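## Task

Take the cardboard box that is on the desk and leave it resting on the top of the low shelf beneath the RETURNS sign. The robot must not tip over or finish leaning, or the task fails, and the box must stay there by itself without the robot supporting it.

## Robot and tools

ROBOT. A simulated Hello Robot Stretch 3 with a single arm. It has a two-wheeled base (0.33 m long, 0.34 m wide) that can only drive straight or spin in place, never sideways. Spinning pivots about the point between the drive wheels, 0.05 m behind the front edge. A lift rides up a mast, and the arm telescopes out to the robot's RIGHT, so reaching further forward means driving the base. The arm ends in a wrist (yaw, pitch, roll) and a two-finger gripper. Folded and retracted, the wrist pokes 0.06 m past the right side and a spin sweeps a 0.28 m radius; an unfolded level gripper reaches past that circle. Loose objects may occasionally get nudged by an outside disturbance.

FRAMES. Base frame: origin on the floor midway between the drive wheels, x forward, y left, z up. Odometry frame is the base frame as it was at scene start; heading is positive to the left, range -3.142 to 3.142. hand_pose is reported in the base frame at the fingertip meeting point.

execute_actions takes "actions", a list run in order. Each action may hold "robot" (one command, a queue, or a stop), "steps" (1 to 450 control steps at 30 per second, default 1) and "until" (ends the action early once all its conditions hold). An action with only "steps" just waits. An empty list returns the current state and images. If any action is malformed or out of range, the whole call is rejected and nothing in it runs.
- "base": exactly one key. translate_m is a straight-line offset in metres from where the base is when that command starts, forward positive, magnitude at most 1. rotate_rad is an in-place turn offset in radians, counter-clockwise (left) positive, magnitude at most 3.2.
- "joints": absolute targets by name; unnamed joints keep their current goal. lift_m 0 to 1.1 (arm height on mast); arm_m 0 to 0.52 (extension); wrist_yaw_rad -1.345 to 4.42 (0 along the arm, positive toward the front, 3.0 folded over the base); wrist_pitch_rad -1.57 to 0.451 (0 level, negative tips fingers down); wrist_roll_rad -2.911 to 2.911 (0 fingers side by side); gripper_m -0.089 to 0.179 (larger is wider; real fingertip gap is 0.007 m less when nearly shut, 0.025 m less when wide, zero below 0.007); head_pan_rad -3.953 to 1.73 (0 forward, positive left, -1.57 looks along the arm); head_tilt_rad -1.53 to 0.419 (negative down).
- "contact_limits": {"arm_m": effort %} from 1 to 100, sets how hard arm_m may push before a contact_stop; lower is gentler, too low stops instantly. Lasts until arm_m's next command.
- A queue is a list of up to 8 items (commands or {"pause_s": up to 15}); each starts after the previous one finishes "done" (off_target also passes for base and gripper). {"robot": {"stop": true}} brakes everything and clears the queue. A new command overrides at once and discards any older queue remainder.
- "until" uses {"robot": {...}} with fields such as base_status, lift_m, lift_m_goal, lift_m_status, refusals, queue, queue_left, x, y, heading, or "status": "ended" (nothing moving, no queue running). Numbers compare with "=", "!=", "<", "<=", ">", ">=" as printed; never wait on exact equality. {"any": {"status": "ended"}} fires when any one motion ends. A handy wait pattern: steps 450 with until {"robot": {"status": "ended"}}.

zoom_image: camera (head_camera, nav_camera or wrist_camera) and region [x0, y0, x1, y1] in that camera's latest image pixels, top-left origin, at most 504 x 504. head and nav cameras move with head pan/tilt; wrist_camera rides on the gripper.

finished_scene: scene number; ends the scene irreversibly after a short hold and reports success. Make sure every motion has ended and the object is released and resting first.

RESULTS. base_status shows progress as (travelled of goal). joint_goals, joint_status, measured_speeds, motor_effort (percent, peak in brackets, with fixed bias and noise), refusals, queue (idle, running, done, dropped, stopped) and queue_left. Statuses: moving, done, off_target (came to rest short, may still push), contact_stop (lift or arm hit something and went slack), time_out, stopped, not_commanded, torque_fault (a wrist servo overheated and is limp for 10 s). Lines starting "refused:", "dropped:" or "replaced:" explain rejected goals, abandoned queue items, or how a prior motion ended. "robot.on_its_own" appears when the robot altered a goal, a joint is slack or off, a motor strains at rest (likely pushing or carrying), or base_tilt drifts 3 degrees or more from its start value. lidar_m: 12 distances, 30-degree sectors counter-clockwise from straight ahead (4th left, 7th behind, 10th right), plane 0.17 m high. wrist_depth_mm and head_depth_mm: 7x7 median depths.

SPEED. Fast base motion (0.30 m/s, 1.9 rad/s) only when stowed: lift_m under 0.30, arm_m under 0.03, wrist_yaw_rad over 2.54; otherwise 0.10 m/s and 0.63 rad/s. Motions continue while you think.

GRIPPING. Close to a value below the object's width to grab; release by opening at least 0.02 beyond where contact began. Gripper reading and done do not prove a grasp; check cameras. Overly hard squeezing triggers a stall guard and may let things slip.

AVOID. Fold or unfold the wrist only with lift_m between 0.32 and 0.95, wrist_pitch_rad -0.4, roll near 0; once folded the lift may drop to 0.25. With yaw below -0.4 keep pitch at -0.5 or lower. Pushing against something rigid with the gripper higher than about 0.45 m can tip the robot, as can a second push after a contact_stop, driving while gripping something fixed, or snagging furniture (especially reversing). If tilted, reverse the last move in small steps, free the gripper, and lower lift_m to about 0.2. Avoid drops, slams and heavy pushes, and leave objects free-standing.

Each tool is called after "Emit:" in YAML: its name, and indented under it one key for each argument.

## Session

Emit:
execute_actions:
  actions: []

Scene clock: 0.00 s.
robot.base_odometry: x=+0.000 y=+0.000 heading=+0.000 (m, m, rad; robot's odometry frame)
robot.turned_by_wheels: +0.000 (rad since the last result)
robot.turned_by_imu: +0.000 (rad since the last result)
robot.base_tilt: forward=-1.5 right=+0.1 (deg)
robot.lidar_m: 0.64 0.64 0.71 1.61 1.61 1.07 0.71 0.86 0.77 1.86 1.43 0.78
robot.head_depth_mm: 691 696 703 713 717 722 729 / 662 669 675 682 689 694 701 / 637 643 649 657 661 668 674 / 615 621 624 628 644 652 656 / 595 600 602 608 616 618 623 / 574 577 582 588 592 597 602 / 556 559 563 567 572 577 581
robot.base_status: not_commanded
robot.joint_positions: lift_m=+0.577 arm_m=-0.001 wrist_yaw_rad=+3.033 wrist_pitch_rad=-0.446 wrist_roll_rad=-0.001 gripper_m=+0.037 head_pan_rad=+0.010 head_tilt_rad=+0.009
robot.joint_goals: lift_m=+0.577 arm_m=-0.001 wrist_yaw_rad=+3.033 wrist_pitch_rad=-0.446 wrist_roll_rad=-0.001 gripper_m=+0.037 head_pan_rad=+0.010 head_tilt_rad=+0.009
robot.joint_status: lift_m=not_commanded arm_m=not_commanded wrist_yaw_rad=not_commanded wrist_pitch_rad=not_commanded wrist_roll_rad=not_commanded gripper_m=not_commanded head_pan_rad=not_commanded head_tilt_rad=not_commanded
robot.measured_speeds: translate_m=+0.000 rotate_rad=+0.000 lift_m=+0.000 arm_m=+0.000 wrist_yaw_rad=+0.000 wrist_pitch_rad=+0.000 wrist_roll_rad=+0.000 head_pan_rad=+0.000 head_tilt_rad=+0.000
robot: refusals=0 queue=idle queue_left=0
robot.motor_effort: left_wheel=+0 right_wheel=+0 lift_m=+40 arm_m=+0 wrist_yaw_rad=+0 wrist_pitch_rad=+5 wrist_roll_rad=-1 gripper_m=+0 head_pan_rad=-1 head_tilt_rad=+1 (%)
robot.hand_pose: x=+0.0027 y=+0.0751 z=+0.5839 quat_wxyz=(+0.194, +0.696, +0.119, +0.681) (m; robot's base frame)
robot.wrist_depth_mm: - - - - - 687 543 / - - - - - 733 572 / - - - - - 777 594 / - - - - - 809 619 / - - - - - 871 655 / 933 916 - 853 - 797 671 / 783 784 - 759 709 708 685
pictures: head_camera (sideways: a quarter turn clockwise sets it upright), nav_camera (sideways: a quarter turn counterclockwise sets it upright), wrist_camera
camera_calibration (this result's frames):
head_camera: T_world_to_cam=[[-0.0391585, -0.0124753, -0.999155, 1.3197], [-0.00260852, 0.99992, -0.0123826, 0.0195593], [0.99923, 0.00212143, -0.0391879, 0.00516122], [0, 0, 0, 1]] pos_world=[0.0465714, -0.00310502, 1.31903]
nav_camera: T_world_to_cam=[[0.0160961, 0.0160703, 0.999741, -1.25786], [-0.016044, -0.999738, 0.0163285, 0.0339221], [0.999742, -0.0163027, -0.0158341, -0.0252531], [0, 0, 0, 1]] pos_world=[0.0460375, 0.0537157, 1.25658]
wrist_camera: T_world_to_cam=[[0.995038, -0.0774772, -0.0624179, 0.05041], [-0.0948335, -0.548851, -0.830523, 0.567227], [0.0300885, 0.832322, -0.553475, 0.425494], [0, 0, 0, 1]] pos_world=[-0.00917023, -0.0389189, 0.709742]
Images, in order (width x height): head_camera 896x504, nav_camera 672x504, wrist_camera 644x364.

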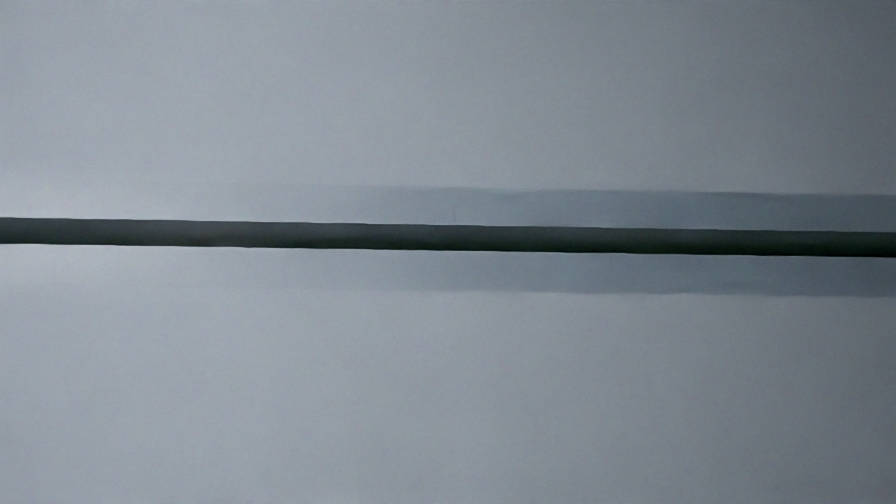

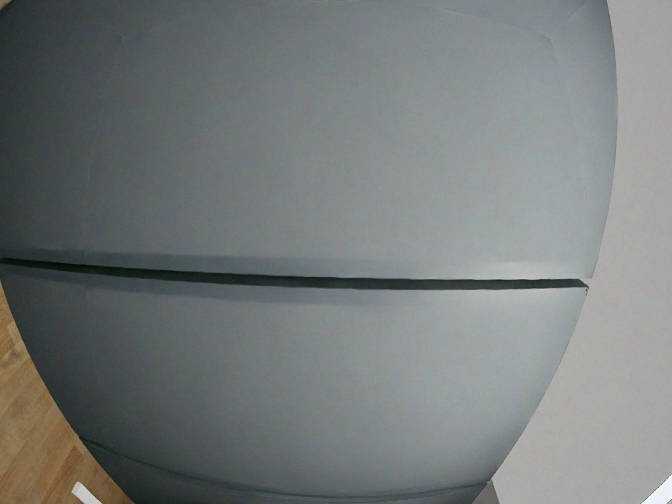

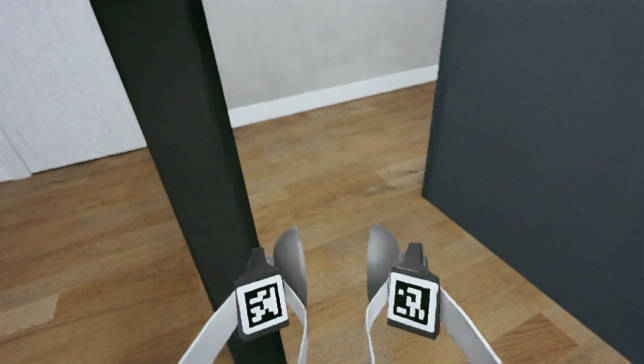

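Emit:
execute_actions:
  actions:
    - {"robot":{"joints":{"head_pan_rad":-2.7,"head_tilt_rad":-0.2,"lift_m":0.28}},"steps":450,"until":{"any":{"status":"ended"}}}

Emit:
execute_actions:
  actions:
    - {"robot":{"joints":{"head_pan_rad":-1.33,"head_tilt_rad":-0.5}},"steps":450,"until":{"robot":{"status":"ended"}}}

Scene clock: 8.10 s.
robot.base_odometry: x=+0.000 y=+0.000 heading=+0.000 (m, m, rad; robot's odometry frame)
robot.turned_by_wheels: +0.000 (rad since the last result)
robot.turned_by_imu: -0.001 (rad since the last result)
robot.base_tilt: forward=-1.6 right=+0.3 (deg)
robot.lidar_m: 0.64 0.64 0.71 1.61 1.60 1.06 0.71 0.86 0.77 1.86 1.44 0.78
robot.head_depth_mm: 936 968 1011 1053 1102 1136 917 / 943 981 1023 1067 1115 1149 914 / 949 987 1027 1076 1124 1156 911 / 957 996 1041 1083 1130 1172 907 / 966 1003 1045 1098 1144 1175 911 / 972 1009 1054 1104 1155 1196 909 / 977 1022 1068 1116 1173 1214 903
robot.base_status: not_commanded
robot.joint_positions: lift_m=+0.402 arm_m=-0.001 wrist_yaw_rad=+3.033 wrist_pitch_rad=-0.446 wrist_roll_rad=-0.001 gripper_m=+0.037 head_pan_rad=-2.693 head_tilt_rad=-0.197
robot.joint_goals: lift_m=+0.280 arm_m=-0.001 wrist_yaw_rad=+3.033 wrist_pitch_rad=-0.446 wrist_roll_rad=-0.001 gripper_m=+0.037 head_pan_rad=-2.700 head_tilt_rad=-0.200
robot.joint_status: lift_m=moving arm_m=not_commanded wrist_yaw_rad=not_commanded wrist_pitch_rad=not_commanded wrist_roll_rad=not_commanded gripper_m=not_commanded head_pan_rad=done head_tilt_rad=done
robot.measured_speeds: translate_m=+0.000 rotate_rad=+0.000 lift_m=-0.110 arm_m=+0.000 wrist_yaw_rad=+0.000 wrist_pitch_rad=+0.000 wrist_roll_rad=+0.000 head_pan_rad=+0.000 head_tilt_rad=+0.000
robot: refusals=0 queue=running queue_left=0
robot.motor_effort: left_wheel=+0(0) right_wheel=+0(0) lift_m=+33(39) arm_m=+0(0) wrist_yaw_rad=+0(0) wrist_pitch_rad=+5(5) wrist_roll_rad=-1(0) gripper_m=+0(1) head_pan_rad=-4(50) head_tilt_rad=-2(14) (%)
robot.hand_pose: x=+0.0027 y=+0.0751 z=+0.4087 quat_wxyz=(+0.194, +0.696, +0.119, +0.681) (m; robot's base frame)
robot.wrist_depth_mm: - - - - - 704 553 / - - - - - 720 572 / - - - - - 767 591 / - - - 951 940 806 620 / 836 810 - 765 776 744 643 / 685 678 - 647 - 624 607 / 596 586 - 570 536 538 536
pictures: head_camera (sideways: a quarter turn clockwise sets it upright), nav_camera (sideways: a quarter turn counterclockwise sets it upright), wrist_camera
camera_calibration (this result's frames):
head_camera: T_world_to_cam=[[0.213396, 0.116161, -0.970036, 1.27999], [0.42927, -0.903072, -0.013708, 0.0186468], [-0.877605, -0.413482, -0.242576, 0.281361], [0, 0, 0, 1]] pos_world=[-0.0342249, -0.0155073, 1.31014]
nav_camera: T_world_to_cam=[[-0.191534, -0.109888, 0.975315, -1.22453], [-0.413385, 0.910305, 0.0213822, 0.0297717], [-0.890184, -0.399085, -0.219781, 0.25176], [0, 0, 0, 1]] pos_world=[0.00188025, -0.0611891, 1.249]
wrist_camera: T_world_to_cam=[[0.995037, -0.077486, -0.0624222, 0.039478], [-0.0948463, -0.548971, -0.830443, 0.421692], [0.0300798, 0.832242, -0.553595, 0.328601], [0, 0, 0, 1]] pos_world=[-0.00917036, -0.0389199, 0.534567]
Images, in order (width x height): head_camera 896x504, nav_camera 672x504, wrist_camera 644x364.

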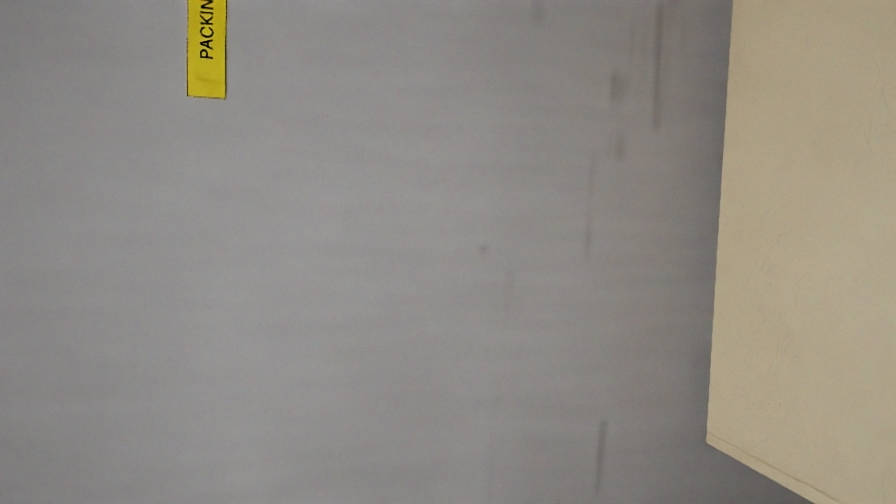

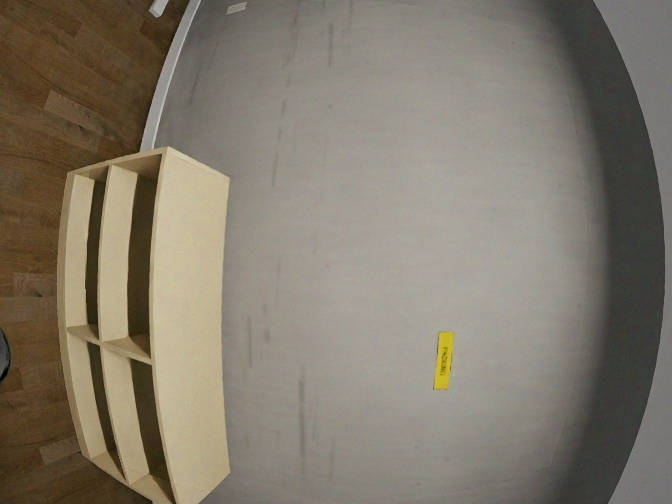

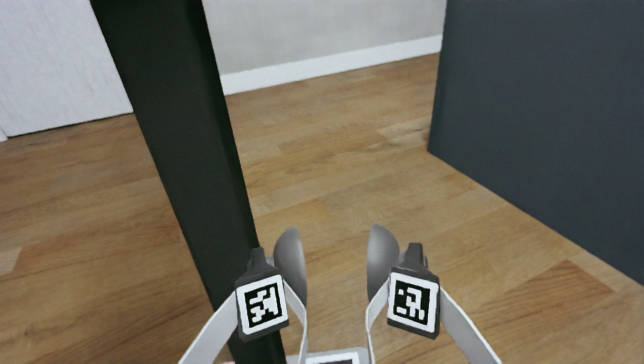

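Scene clock: 9.67 s.
robot.base_odometry: x=+0.000 y=+0.000 heading=+0.000 (m, m, rad; robot's odometry frame)
robot.turned_by_wheels: +0.000 (rad since the last result)
robot.turned_by_imu: +0.000 (rad since the last result)
robot.base_tilt: forward=-1.6 right=+0.1 (deg)
robot.lidar_m: 0.64 0.64 0.71 1.61 1.61 1.06 0.71 0.86 0.77 1.87 1.43 0.78
robot.head_depth_mm: 1871 1693 2202 2244 1926 1554 1329 / 1872 1679 2248 2375 1922 1573 1321 / 1833 1683 2219 2392 1918 1566 1316 / 1813 1645 2167 2354 1908 1551 1318 / 1809 1626 2108 2191 1844 1550 1311 / 1780 1615 2078 2010 1823 1538 1309 / 1778 1597 2076 2220 1884 1546 1305
robot.base_status: not_commanded
robot.joint_positions: lift_m=+0.280 arm_m=-0.001 wrist_yaw_rad=+3.033 wrist_pitch_rad=-0.447 wrist_roll_rad=-0.001 gripper_m=+0.037 head_pan_rad=-1.337 head_tilt_rad=-0.493
robot.joint_goals: lift_m=+0.280 arm_m=-0.001 wrist_yaw_rad=+3.033 wrist_pitch_rad=-0.447 wrist_roll_rad=-0.001 gripper_m=+0.037 head_pan_rad=-1.330 head_tilt_rad=-0.500
robot.joint_status: lift_m=done arm_m=not_commanded wrist_yaw_rad=not_commanded wrist_pitch_rad=not_commanded wrist_roll_rad=not_commanded gripper_m=not_commanded head_pan_rad=done head_tilt_rad=done
robot.measured_speeds: translate_m=+0.000 rotate_rad=+0.000 lift_m=+0.000 arm_m=+0.000 wrist_yaw_rad=+0.000 wrist_pitch_rad=+0.000 wrist_roll_rad=+0.000 head_pan_rad=+0.000 head_tilt_rad=+0.000
robot: refusals=0 queue=done queue_left=0
robot.motor_effort: left_wheel=+0(0) right_wheel=+0(1) lift_m=+34(35) arm_m=+0(0) wrist_yaw_rad=+0(1) wrist_pitch_rad=+6(5) wrist_roll_rad=+0(1) gripper_m=+0(0) head_pan_rad=+5(50) head_tilt_rad=-3(18) (%)
robot.hand_pose: x=+0.0026 y=+0.0750 z=+0.2865 quat_wxyz=(+0.194, +0.696, +0.119, +0.680) (m; robot's base frame)
robot.wrist_depth_mm: - - - - - 692 542 / - - - - - 718 566 / - - 984 964 897 776 603 / 806 781 757 724 699 686 614 / 641 628 - 592 590 568 548 / 532 524 - 520 - 479 469 / 465 - - - 412 416 408
pictures: head_camera (sideways: a quarter turn clockwise sets it upright), nav_camera (sideways: a quarter turn counterclockwise sets it upright), wrist_camera
camera_calibration (this result's frames):
head_camera: T_world_to_cam=[[-0.13101, 0.498488, -0.85694, 1.1345], [0.972935, 0.230619, -0.0145907, 0.0164742], [0.190353, -0.835658, -0.51521, 0.629638], [0, 0, 0, 1]] pos_world=[0.0127484, -0.0431701, 1.29683]
nav_camera: T_world_to_cam=[[0.130134, -0.478241, 0.868534, -1.08712], [-0.975914, -0.216475, 0.0270246, 0.0258667], [0.175092, -0.851131, -0.494893, 0.603288], [0, 0, 0, 1]] pos_world=[0.0610833, -0.000827226, 1.24206]
wrist_camera: T_world_to_cam=[[0.995034, -0.0775199, -0.0624388, 0.0318566], [-0.0948951, -0.549415, -0.830143, 0.320083], [0.0300478, 0.831946, -0.554043, 0.261137], [0, 0, 0, 1]] pos_world=[-0.00917068, -0.0389233, 0.412385]
Images, in order (width x height): head_camera 896x504, nav_camera 672x504, wrist_camera 644x364.

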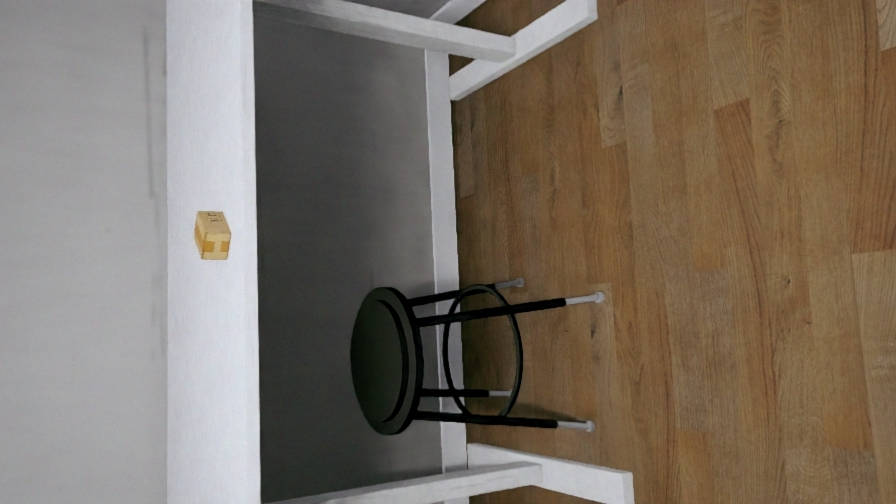

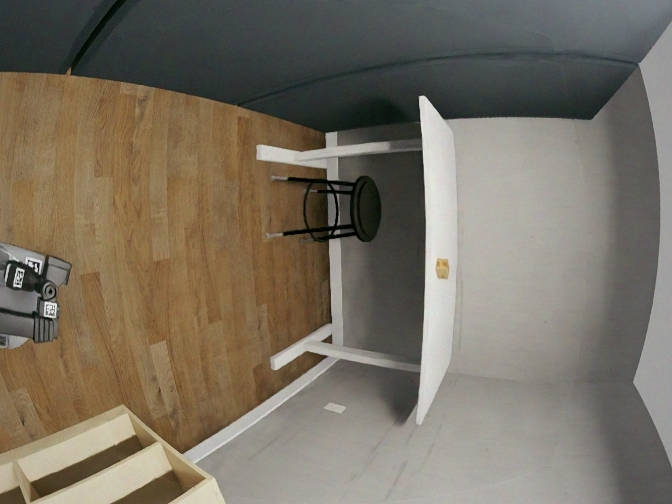

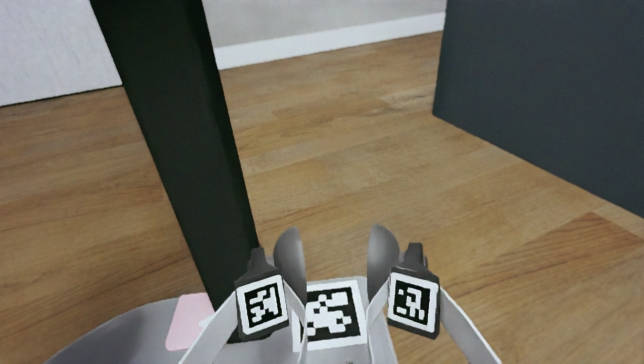

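Emit:
execute_actions:
  actions:
    - {"robot":[{"base":{"rotate_rad":-1.62}},{"base":{"translate_m":0.92}},{"base":{"rotate_rad":1.97},"joints":{"lift_m":1.04}}],"steps":450,"until":{"robot":{"lift_m":[">",0.6]}}}
    - {"robot":{"joints":{"wrist_yaw_rad":0.6,"gripper_m":0.17}},"steps":450,"until":{"robot":{"status":"ended"}}}

Scene clock: 26.93 s.
robot.base_odometry: x=-0.045 y=-0.919 heading=+0.350 (m, m, rad; robot's odometry frame)
robot.turned_by_wheels: +0.350 (rad since the last result)
robot.turned_by_imu: +0.352 (rad since the last result)
robot.base_tilt: forward=-1.6 right=+0.2 (deg)
robot.lidar_m: 0.98 1.02 1.41 1.69 0.58 0.66 0.75 0.78 0.95 0.91 0.65 1.01
robot.head_depth_mm: 1045 1131 965 705 - - - / 1065 1146 961 702 1059 - - / 1083 1179 958 - - - - / 1108 1207 949 632 1659 - 1317 / 1135 1233 941 664 1021 1438 1288 / 1156 1249 937 662 1053 988 1286 / 1189 1277 934 658 1117 1430 1276
robot.base_status: done (rotate_rad +1.9699 of +1.9700)
robot.joint_positions: lift_m=+1.040 arm_m=-0.001 wrist_yaw_rad=+0.602 wrist_pitch_rad=-0.447 wrist_roll_rad=-0.001 gripper_m=+0.170 head_pan_rad=-1.337 head_tilt_rad=-0.494
robot.joint_goals: lift_m=+1.040 arm_m=-0.001 wrist_yaw_rad=+0.600 wrist_pitch_rad=-0.447 wrist_roll_rad=-0.001 gripper_m=+0.170 head_pan_rad=-1.330 head_tilt_rad=-0.500
robot.joint_status: lift_m=done arm_m=not_commanded wrist_yaw_rad=done wrist_pitch_rad=not_commanded wrist_roll_rad=not_commanded gripper_m=done head_pan_rad=done head_tilt_rad=done
robot.measured_speeds: translate_m=+0.000 rotate_rad=+0.000 lift_m=+0.000 arm_m=+0.000 wrist_yaw_rad=+0.000 wrist_pitch_rad=+0.000 wrist_roll_rad=+0.000 head_pan_rad=+0.000 head_tilt_rad=+0.000
robot: refusals=0 queue=done queue_left=0
robot.motor_effort: left_wheel=-3(13) right_wheel=+4(9) lift_m=+45(49) arm_m=-1(1) wrist_yaw_rad=-2(3) wrist_pitch_rad=+5(6) wrist_roll_rad=+0(1) gripper_m=-1(96) head_pan_rad=+5(5) head_tilt_rad=-2(3) (%)
robot.hand_pose: x=+0.1034 y=-0.3264 z=+1.0460 quat_wxyz=(+0.706, +0.354, -0.611, +0.054) (m; robot's base frame)
robot.wrist_depth_mm: 736 863 - - 982 860 776 / 754 818 760 715 681 647 609 / 777 853 522 503 441 415 445 / 820 978 - 401 373 365 354 / 846 - - 906 351 306 293 / 876 - - 785 - - 251 / 860 - - - - - -
pictures: head_camera (sideways: a quarter turn clockwise sets it upright), nav_camera (sideways: a quarter turn counterclockwise sets it upright), wrist_camera
camera_calibration (this result's frames):
head_camera: T_world_to_cam=[[-0.131406, 0.499075, -0.856538, 1.13397], [0.972821, 0.2311, -0.0145913, 0.0164757], [0.190664, -0.835175, -0.515878, 0.630506], [0, 0, 0, 1]] pos_world=[0.0127683, -0.0431631, 1.2968]
nav_camera: T_world_to_cam=[[0.130522, -0.478837, 0.868147, -1.08662], [-0.975804, -0.216968, 0.0270365, 0.0258505], [0.175414, -0.850671, -0.49557, 0.604168], [0, 0, 0, 1]] pos_world=[0.0610728, -0.000755237, 1.24205]
wrist_camera: T_world_to_cam=[[-0.804945, -0.590053, -0.0624594, -0.0332053], [-0.28664, 0.478866, -0.829774, 1.09467], [0.51952, -0.650019, -0.554594, 0.479125], [0, 0, 0, 1]] pos_world=[0.0381314, -0.232351, 1.17197]
Images, in order (width x height): head_camera 896x504, nav_camera 672x504, wrist_camera 644x364.

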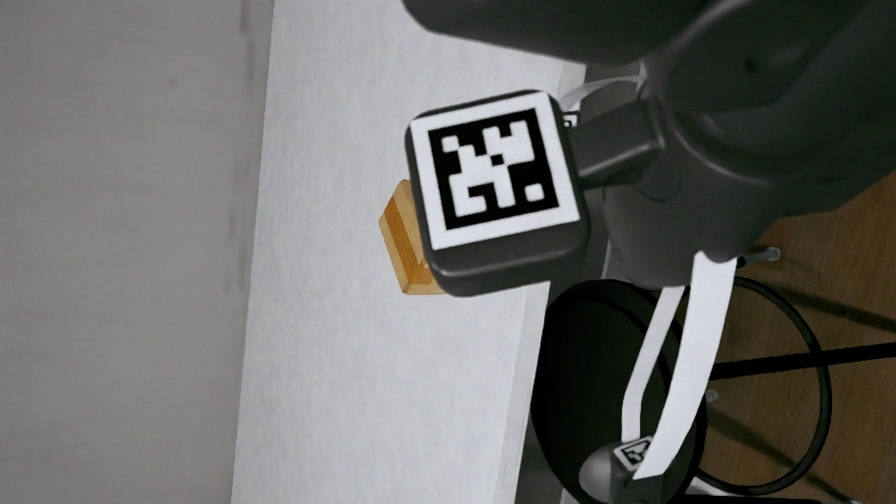

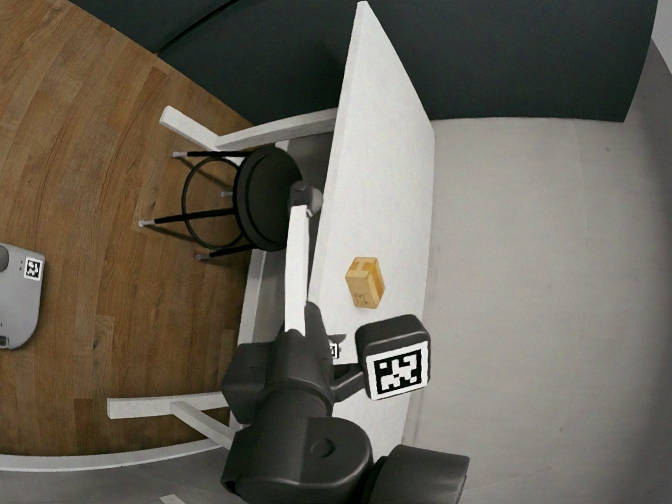

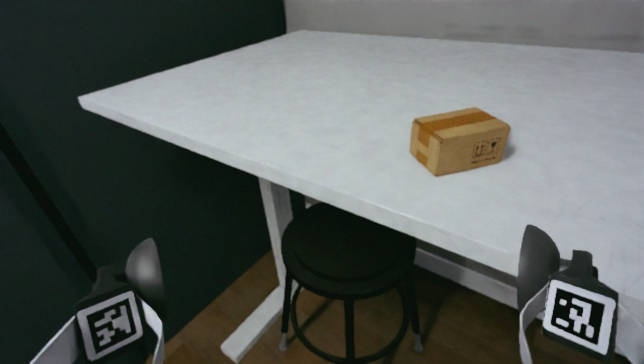

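Emit:
execute_actions:
  actions:
    - {"robot":{"base":{"translate_m":-0.04},"joints":{"wrist_yaw_rad":0.95,"arm_m":0.35,"gripper_m":0.179}},"steps":450,"until":{"robot":{"status":"ended"}}}

Scene clock: 50.70 s.
robot.base_odometry: x=-0.083 y=-0.933 heading=+0.350 (m, m, rad; robot's odometry frame)
robot.turned_by_wheels: +0.000 (rad since the last result)
robot.turned_by_imu: -0.001 (rad since the last result)
robot.base_tilt: forward=-1.7 right=+0.3 (deg)
robot.lidar_m: 1.02 1.06 1.47 1.12 0.58 0.66 0.71 0.74 0.93 0.92 0.66 1.05
robot.head_depth_mm: 1048 - 818 674 577 1567 1318 / 1065 1142 - 674 574 1554 1315 / 1093 1151 983 668 1585 1565 1319 / 1113 1205 978 639 1639 1552 1309 / 1138 1232 1003 631 1051 1462 1306 / 1154 1245 936 660 1043 999 1256 / 1184 1272 929 658 1078 1427 1276
robot.base_status: done (translate_m -0.0400 of -0.0400)
robot.joint_positions: lift_m=+1.040 arm_m=+0.350 wrist_yaw_rad=+0.949 wrist_pitch_rad=-0.447 wrist_roll_rad=-0.001 gripper_m=+0.179 head_pan_rad=-1.337 head_tilt_rad=-0.494
robot.joint_goals: lift_m=+1.040 arm_m=+0.350 wrist_yaw_rad=+0.950 wrist_pitch_rad=-0.447 wrist_roll_rad=-0.001 gripper_m=+0.179 head_pan_rad=-1.330 head_tilt_rad=-0.500
robot.joint_status: lift_m=done arm_m=done wrist_yaw_rad=done wrist_pitch_rad=not_commanded wrist_roll_rad=not_commanded gripper_m=done head_pan_rad=done head_tilt_rad=done
robot.measured_speeds: translate_m=+0.000 rotate_rad=+0.000 lift_m=+0.000 arm_m=+0.000 wrist_yaw_rad=+0.000 wrist_pitch_rad=+0.000 wrist_roll_rad=+0.000 head_pan_rad=+0.000 head_tilt_rad=+0.000
robot: refusals=0 queue=done queue_left=0
robot.motor_effort: left_wheel=-3(9) right_wheel=+4(4) lift_m=+45(45) arm_m=+5(6) wrist_yaw_rad=+1(3) wrist_pitch_rad=+5(6) wrist_roll_rad=+0(1) gripper_m=+1(55) head_pan_rad=+4(4) head_tilt_rad=-3(4) (%)
robot.hand_pose: x=+0.1578 y=-0.6233 z=+1.0460 quat_wxyz=(+0.686, +0.454, -0.541, +0.175) (m; robot's base frame)
robot.wrist_depth_mm: 698 781 896 - 873 683 561 / 732 792 755 715 667 645 572 / 747 541 523 496 479 460 447 / 792 409 399 383 372 360 351 / 843 331 321 312 304 297 293 / 900 282 271 202 257 253 252 / 954 232 221 174 215 219 -
pictures: head_camera (sideways: a quarter turn clockwise sets it upright), nav_camera (sideways: a quarter turn counterclockwise sets it upright), wrist_camera
camera_calibration (this result's frames):
head_camera: T_world_to_cam=[[-0.131406, 0.499075, -0.856538, 1.13397], [0.972821, 0.2311, -0.0145913, 0.0164757], [0.190664, -0.835175, -0.515878, 0.630506], [0, 0, 0, 1]] pos_world=[0.0127683, -0.0431631, 1.2968]
nav_camera: T_world_to_cam=[[0.130522, -0.478837, 0.868147, -1.08662], [-0.975804, -0.216968, 0.0270365, 0.0258505], [0.175414, -0.85067, -0.49557, 0.604168], [0, 0, 0, 1]] pos_world=[0.0610728, -0.000755234, 1.24205]
wrist_camera: T_world_to_cam=[[-0.556323, -0.828616, -0.0624595, -0.35253], [-0.432399, 0.352855, -0.829774, 1.19692], [0.709603, -0.434615, -0.554594, 0.362095], [0, 0, 0, 1]] pos_world=[0.0644839, -0.55708, 1.17197]
Images, in order (width x height): head_camera 896x504, nav_camera 672x504, wrist_camera 644x364.

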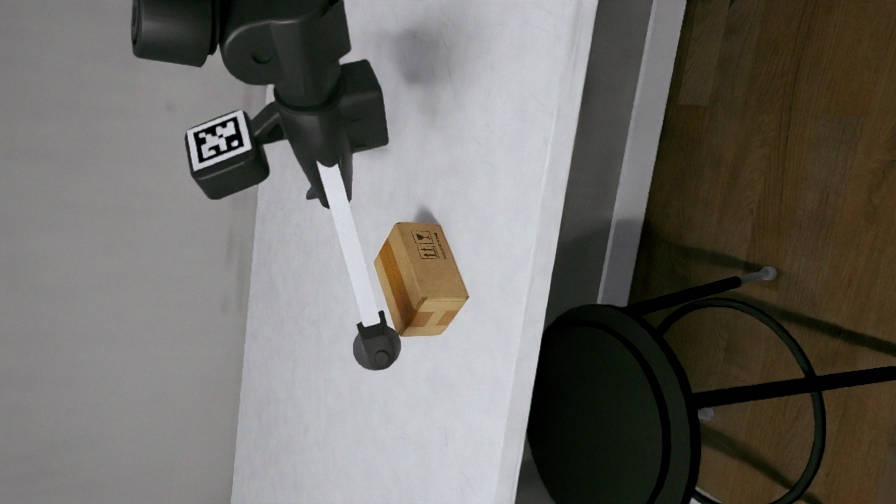

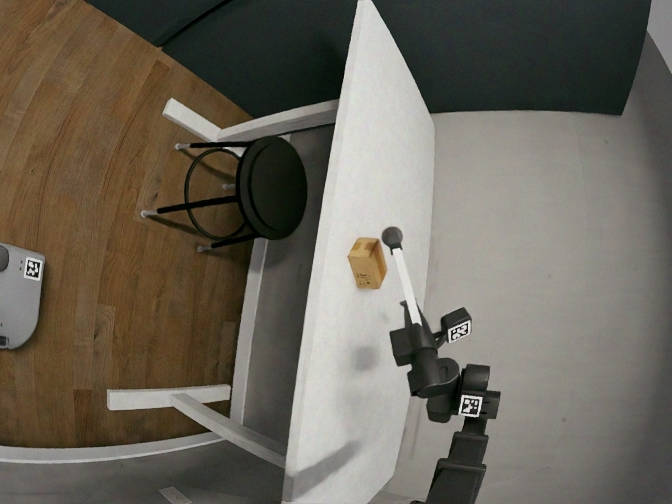

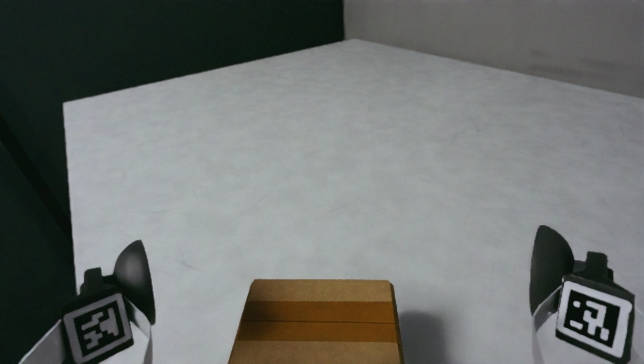

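Emit:
execute_actions:
  actions:
    - {"robot":[{"joints":{"arm_m":0.335,"lift_m":0.993}},{"joints":{"gripper_m":0.03}},{"joints":{"lift_m":1.03}}],"steps":450,"until":{"robot":{"status":"ended"}}}

Scene clock: 57.53 s.
robot.base_odometry: x=-0.083 y=-0.933 heading=+0.350 (m, m, rad; robot's odometry frame)
robot.turned_by_wheels: +0.000 (rad since the last result)
robot.turned_by_imu: -0.001 (rad since the last result)
robot.base_tilt: forward=-1.6 right=+0.2 (deg)
robot.lidar_m: 1.02 1.06 1.47 1.12 0.58 0.66 0.71 0.74 0.93 0.92 0.67 1.05
robot.head_depth_mm: 1044 - - 676 574 1553 1314 / 1060 1144 - 657 574 1562 1311 / 1085 1167 1014 669 1577 1549 1318 / 1111 1212 1006 631 1639 1543 1314 / 1128 1233 943 634 1048 1462 1308 / 1152 1248 936 661 1047 1005 1253 / 1193 1280 936 659 1081 1440 1274
robot.base_status: done (translate_m -0.0400 of -0.0400)
robot.joint_positions: lift_m=+1.030 arm_m=+0.335 wrist_yaw_rad=+0.949 wrist_pitch_rad=-0.455 wrist_roll_rad=-0.001 gripper_m=+0.035 head_pan_rad=-1.337 head_tilt_rad=-0.494
robot.joint_goals: lift_m=+1.030 arm_m=+0.335 wrist_yaw_rad=+0.950 wrist_pitch_rad=-0.455 wrist_roll_rad=-0.001 gripper_m=+0.033 head_pan_rad=-1.330 head_tilt_rad=-0.500
robot.joint_status: lift_m=done arm_m=done wrist_yaw_rad=done wrist_pitch_rad=not_commanded wrist_roll_rad=not_commanded gripper_m=done head_pan_rad=done head_tilt_rad=done
robot.measured_speeds: translate_m=+0.000 rotate_rad=+0.000 lift_m=+0.000 arm_m=+0.000 wrist_yaw_rad=+0.000 wrist_pitch_rad=+0.000 wrist_roll_rad=+0.000 head_pan_rad=+0.000 head_tilt_rad=+0.000
robot: refusals=0 queue=done queue_left=0
robot.motor_effort: left_wheel=-3(3) right_wheel=+4(4) lift_m=+46(46) arm_m=-5(6) wrist_yaw_rad=+0(1) wrist_pitch_rad=+8(9) wrist_roll_rad=+0(0) gripper_m=-25(100) head_pan_rad=+5(5) head_tilt_rad=-2(3) (%)
robot.hand_pose: x=+0.1571 y=-0.6082 z=+1.0343 quat_wxyz=(+0.686, +0.457, -0.539, +0.173) (m; robot's base frame)
robot.wrist_depth_mm: 700 787 900 - 857 700 575 / 733 772 699 665 627 586 562 / 749 502 485 462 444 434 413 / 824 382 371 359 351 338 330 / 869 309 304 170 173 283 274 / 928 262 146 143 141 239 233 / 990 230 207 146 143 202 203
pictures: head_camera (sideways: a quarter turn clockwise sets it upright), nav_camera (sideways: a quarter turn counterclockwise sets it upright), wrist_camera
camera_calibration (this result's frames):
head_camera: T_world_to_cam=[[-0.131406, 0.499075, -0.856538, 1.13397], [0.97282, 0.2311, -0.0145913, 0.0164757], [0.190664, -0.835175, -0.515878, 0.630506], [0, 0, 0, 1]] pos_world=[0.0127683, -0.0431631, 1.2968]
nav_camera: T_world_to_cam=[[0.130522, -0.478837, 0.868147, -1.08662], [-0.975804, -0.216968, 0.0270365, 0.0258505], [0.175414, -0.85067, -0.49557, 0.604168], [0, 0, 0, 1]] pos_world=[0.0610728, -0.000755227, 1.24205]
wrist_camera: T_world_to_cam=[[-0.556252, -0.828646, -0.0626887, -0.340991], [-0.437666, 0.356251, -0.82555, 1.18011], [0.706422, -0.431777, -0.560836, 0.371368], [0, 0, 0, 1]] pos_world=[0.0644752, -0.542627, 1.16114]
Images, in order (width x height): head_camera 896x504, nav_camera 672x504, wrist_camera 644x364.

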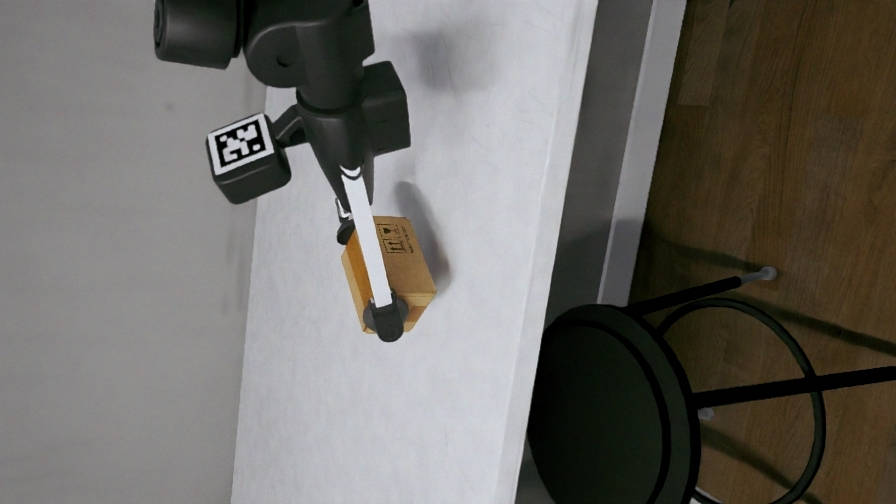

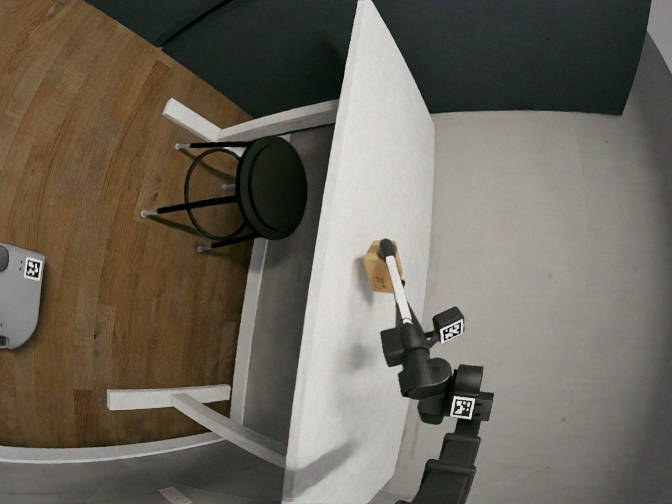

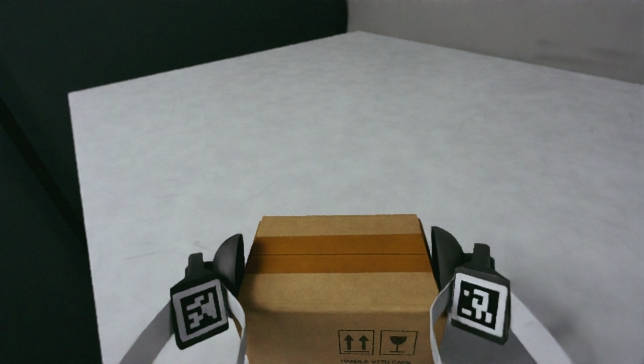

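Emit:
execute_actions:
  actions:
    - {"robot":[{"joints":{"arm_m":0}},{"base":{"rotate_rad":1.25},"joints":{"lift_m":0.28,"head_pan_rad":-0.4,"head_tilt_rad":-0.4}}],"steps":450,"until":{"robot":{"lift_m":["<",0.9],"base_status":"done"}}}
    - {"robot":{"base":{"translate_m":0.45},"joints":{"wrist_yaw_rad":2.65}},"steps":450,"until":{"robot":{"status":"ended"}}}
    - {"robot":{"base":{"translate_m":1}},"steps":450,"until":{"robot":{"translate_m":[">",0.6]}}}
    - {"robot":[{"base":{"translate_m":1}},{"base":{"rotate_rad":-1.25}},{"base":{"translate_m":0.45}}],"steps":450,"until":{"robot":{"status":"ended"}}}

Scene clock: 84.50 s.
robot.base_odometry: x=+0.280 y=+1.272 heading=+0.350 (m, m, rad; robot's odometry frame)
robot.turned_by_wheels: +0.000 (rad since the last result)
robot.turned_by_imu: +0.003 (rad since the last result)
robot.base_tilt: forward=-1.7 right=+0.3 (deg)
robot.lidar_m: 1.91 0.74 0.55 0.53 0.55 0.74 1.40 1.62 2.01 0.43 0.45 2.70
robot.head_depth_mm: 3096 3317 3765 2941 2155 1700 749 / 2971 3234 3541 2893 2123 1698 1403 / 2826 3061 3192 2875 2119 1682 1398 / 2753 2960 3064 2917 2105 1692 1395 / 2683 2879 2872 2847 2129 1681 1385 / 2548 2761 2857 2740 2077 1672 1385 / 2492 2664 2776 2700 2104 1658 1384
robot.base_status: done (translate_m +0.4500 of +0.4500)
robot.joint_positions: lift_m=+0.280 arm_m=+0.000 wrist_yaw_rad=+2.649 wrist_pitch_rad=-0.456 wrist_roll_rad=-0.001 gripper_m=+0.041 head_pan_rad=-0.407 head_tilt_rad=-0.407
robot.joint_goals: lift_m=+0.280 arm_m=+0.000 wrist_yaw_rad=+2.650 wrist_pitch_rad=-0.456 wrist_roll_rad=-0.001 gripper_m=+0.040 head_pan_rad=-0.400 head_tilt_rad=-0.400
robot.joint_status: lift_m=done arm_m=done wrist_yaw_rad=done wrist_pitch_rad=not_commanded wrist_roll_rad=not_commanded gripper_m=done head_pan_rad=done head_tilt_rad=done
robot.measured_speeds: translate_m=+0.000 rotate_rad=+0.000 lift_m=+0.000 arm_m=+0.000 wrist_yaw_rad=+0.000 wrist_pitch_rad=+0.000 wrist_roll_rad=+0.000 head_pan_rad=+0.000 head_tilt_rad=+0.000
robot: refusals=0 queue=done queue_left=0
robot.on_its_own: gripper_m is held at +0.040, not at your +0.030, by its stall guard, which is not easing now
robot.motor_effort: left_wheel=+3(13) right_wheel=-2(10) lift_m=+35(45) arm_m=-5(5) wrist_yaw_rad=+1(3) wrist_pitch_rad=+9(9) wrist_roll_rad=+0(0) gripper_m=-23(24) head_pan_rad=+4(52) head_tilt_rad=+2(10) (%)
robot.hand_pose: x=+0.0826 y=+0.0480 z=+0.2843 quat_wxyz=(+0.324, +0.706, -0.013, +0.629) (m; robot's base frame)
robot.wrist_depth_mm: 436 477 534 604 694 790 968 / 470 513 569 641 739 891 - / 493 544 617 706 814 848 833 / 527 582 652 701 694 671 652 / 565 597 610 171 174 559 541 / - 521 146 144 141 478 459 / - - 149 146 144 399 402
pictures: head_camera (sideways: a quarter turn clockwise sets it upright), nav_camera (sideways: a quarter turn counterclockwise sets it upright), wrist_camera
camera_calibration (this result's frames):
head_camera: T_world_to_cam=[[-0.408506, 0.1629, -0.898101, 1.18988], [0.39764, 0.917427, -0.0144637, 0.0198198], [0.821587, -0.36303, -0.43955, 0.527341], [0, 0, 0, 1]] pos_world=[0.0449342, -0.0205731, 1.30071]
nav_camera: T_world_to_cam=[[0.3909, -0.151138, 0.90794, -1.14011], [-0.411694, -0.910962, 0.0256082, 0.024266], [0.823228, -0.383804, -0.418317, 0.499693], [0, 0, 0, 1]] pos_world=[0.0442974, 0.0415762, 1.24356]
wrist_camera: T_world_to_cam=[[0.893002, -0.44566, -0.0627281, -0.0237449], [-0.297856, -0.480755, -0.824716, 0.322941], [0.337386, 0.755157, -0.562058, 0.2606], [0, 0, 0, 1]] pos_world=[0.0294713, -0.0521207, 0.411317]
Images, in order (width x height): head_camera 896x504, nav_camera 672x504, wrist_camera 644x364.

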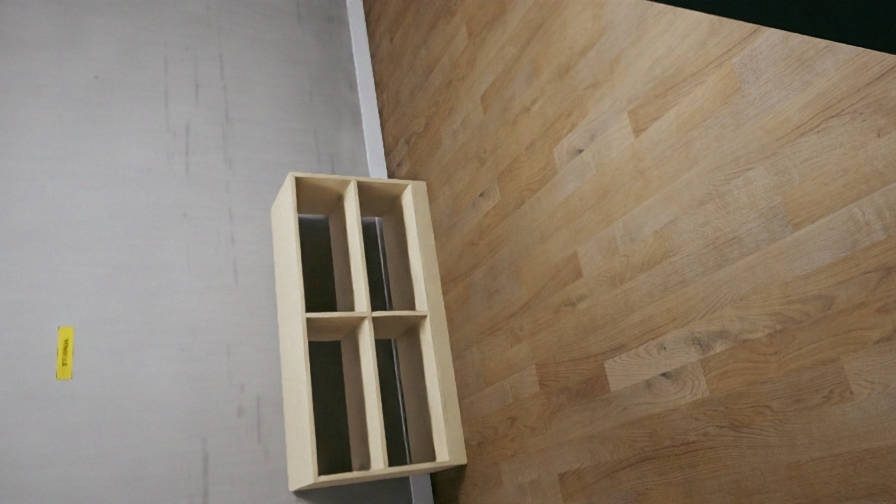

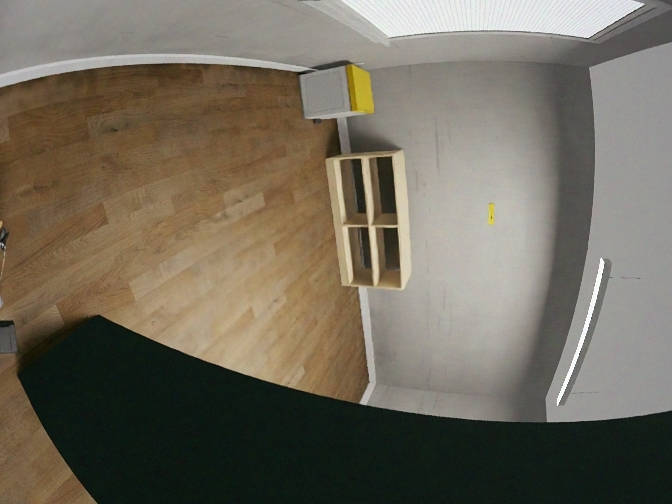

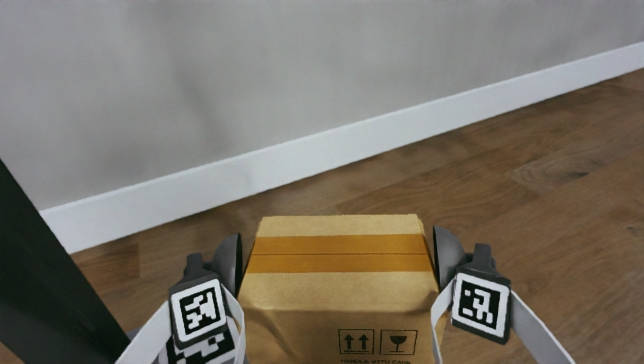

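That looks like STORAGE.

Emit:
execute_actions:
  actions:
    - {"robot":[{"base":{"rotate_rad":-0.3},"joints":{"head_pan_rad":-1.1,"head_tilt_rad":-0.3}},{"base":{"translate_m":1}}],"steps":450,"until":{"robot":{"status":"ended"}}}

Scene clock: 92.97 s.
robot.base_odometry: x=+1.279 y=+1.322 heading=+0.050 (m, m, rad; robot's odometry frame)
robot.turned_by_wheels: -0.300 (rad since the last result)
robot.turned_by_imu: -0.298 (rad since the last result)
robot.base_tilt: forward=-1.7 right=+0.2 (deg)
robot.lidar_m: 1.72 1.42 0.94 0.80 0.80 0.92 1.58 0.57 1.14 1.16 2.62 1.99
robot.head_depth_mm: 2460 2588 2710 2974 2505 1895 1519 / 2482 2611 2800 2955 2481 1877 1520 / 2560 2685 2832 2855 2502 1892 1514 / 2596 2752 2885 2868 2479 1875 1503 / 2617 2765 2904 3047 2464 1868 1504 / 2696 2792 2979 3001 2459 1854 1510 / 2754 2875 3048 3227 2466 1852 1500
robot.base_status: done (translate_m +1.0000 of +1.0000)
robot.joint_positions: lift_m=+0.280 arm_m=+0.000 wrist_yaw_rad=+2.649 wrist_pitch_rad=-0.456 wrist_roll_rad=-0.001 gripper_m=+0.041 head_pan_rad=-1.093 head_tilt_rad=-0.309
robot.joint_goals: lift_m=+0.280 arm_m=+0.000 wrist_yaw_rad=+2.650 wrist_pitch_rad=-0.456 wrist_roll_rad=-0.001 gripper_m=+0.040 head_pan_rad=-1.100 head_tilt_rad=-0.300
robot.joint_status: lift_m=done arm_m=done wrist_yaw_rad=done wrist_pitch_rad=not_commanded wrist_roll_rad=not_commanded gripper_m=done head_pan_rad=done head_tilt_rad=done
robot.measured_speeds: translate_m=+0.000 rotate_rad=+0.000 lift_m=+0.000 arm_m=+0.000 wrist_yaw_rad=+0.000 wrist_pitch_rad=+0.000 wrist_roll_rad=+0.000 head_pan_rad=+0.000 head_tilt_rad=+0.000
robot: refusals=0 queue=done queue_left=0
robot.on_its_own: gripper_m is held at +0.040, not at your +0.030, by its stall guard, which is not easing now
robot.motor_effort: left_wheel=+3(13) right_wheel=-3(8) lift_m=+35(35) arm_m=-5(5) wrist_yaw_rad=+1(1) wrist_pitch_rad=+9(9) wrist_roll_rad=+0(0) gripper_m=-23(23) head_pan_rad=-4(48) head_tilt_rad=+3(10) (%)
robot.hand_pose: x=+0.0826 y=+0.0480 z=+0.2843 quat_wxyz=(+0.324, +0.706, -0.013, +0.629) (m; robot's base frame)
robot.wrist_depth_mm: 643 741 890 - - - - / 674 775 953 - - - - / 704 801 912 916 885 863 826 / 722 774 736 714 690 676 657 / 640 612 604 171 174 561 548 / - 521 146 144 141 476 458 / - - 149 146 143 401 407
pictures: head_camera (sideways: a quarter turn clockwise sets it upright), nav_camera (sideways: a quarter turn counterclockwise sets it upright), wrist_camera
camera_calibration (this result's frames):
head_camera: T_world_to_cam=[[-0.171433, 0.304792, -0.936863, 1.23901], [0.889508, 0.456699, -0.0141884, 0.0164628], [0.42354, -0.83578, -0.349408, 0.412465], [0, 0, 0, 1]] pos_world=[0.023068, -0.0404296, 1.30514]
nav_camera: T_world_to_cam=[[0.164864, -0.28377, 0.944613, -1.18659], [-0.896755, -0.44189, 0.0237635, 0.0296233], [0.410671, -0.851004, -0.327324, 0.383794], [0, 0, 0, 1]] pos_world=[0.0645782, 0.00298034, 1.24579]
wrist_camera: T_world_to_cam=[[0.893009, -0.445645, -0.0627295, -0.0237393], [-0.297856, -0.480775, -0.824704, 0.322936], [0.337366, 0.755153, -0.562075, 0.260601], [0, 0, 0, 1]] pos_world=[0.0294696, -0.0521137, 0.411315]
Images, in order (width x height): head_camera 896x504, nav_camera 672x504, wrist_camera 644x364.

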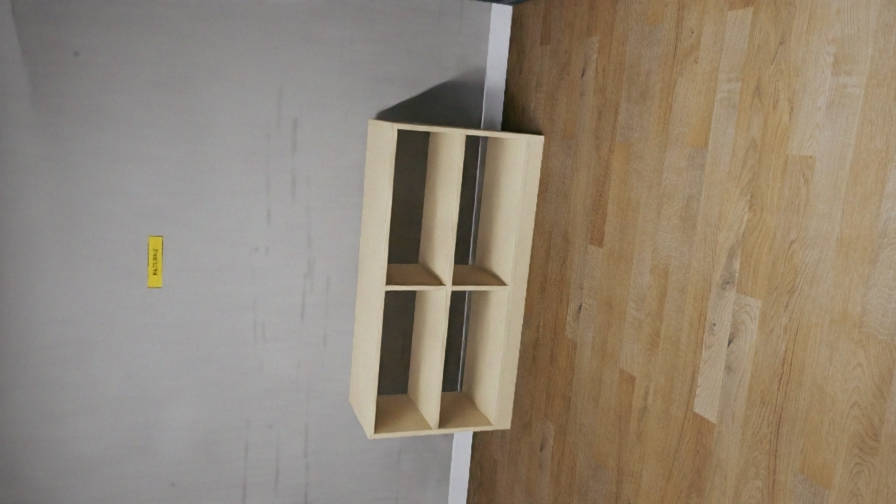

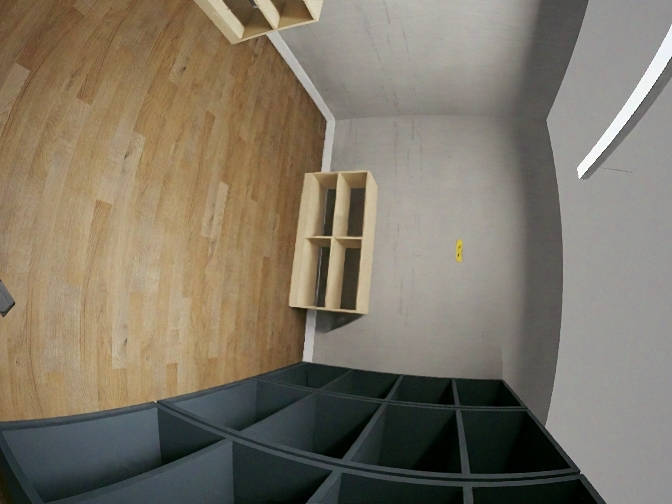

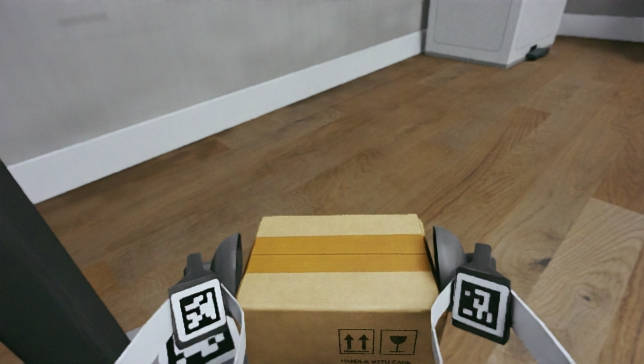

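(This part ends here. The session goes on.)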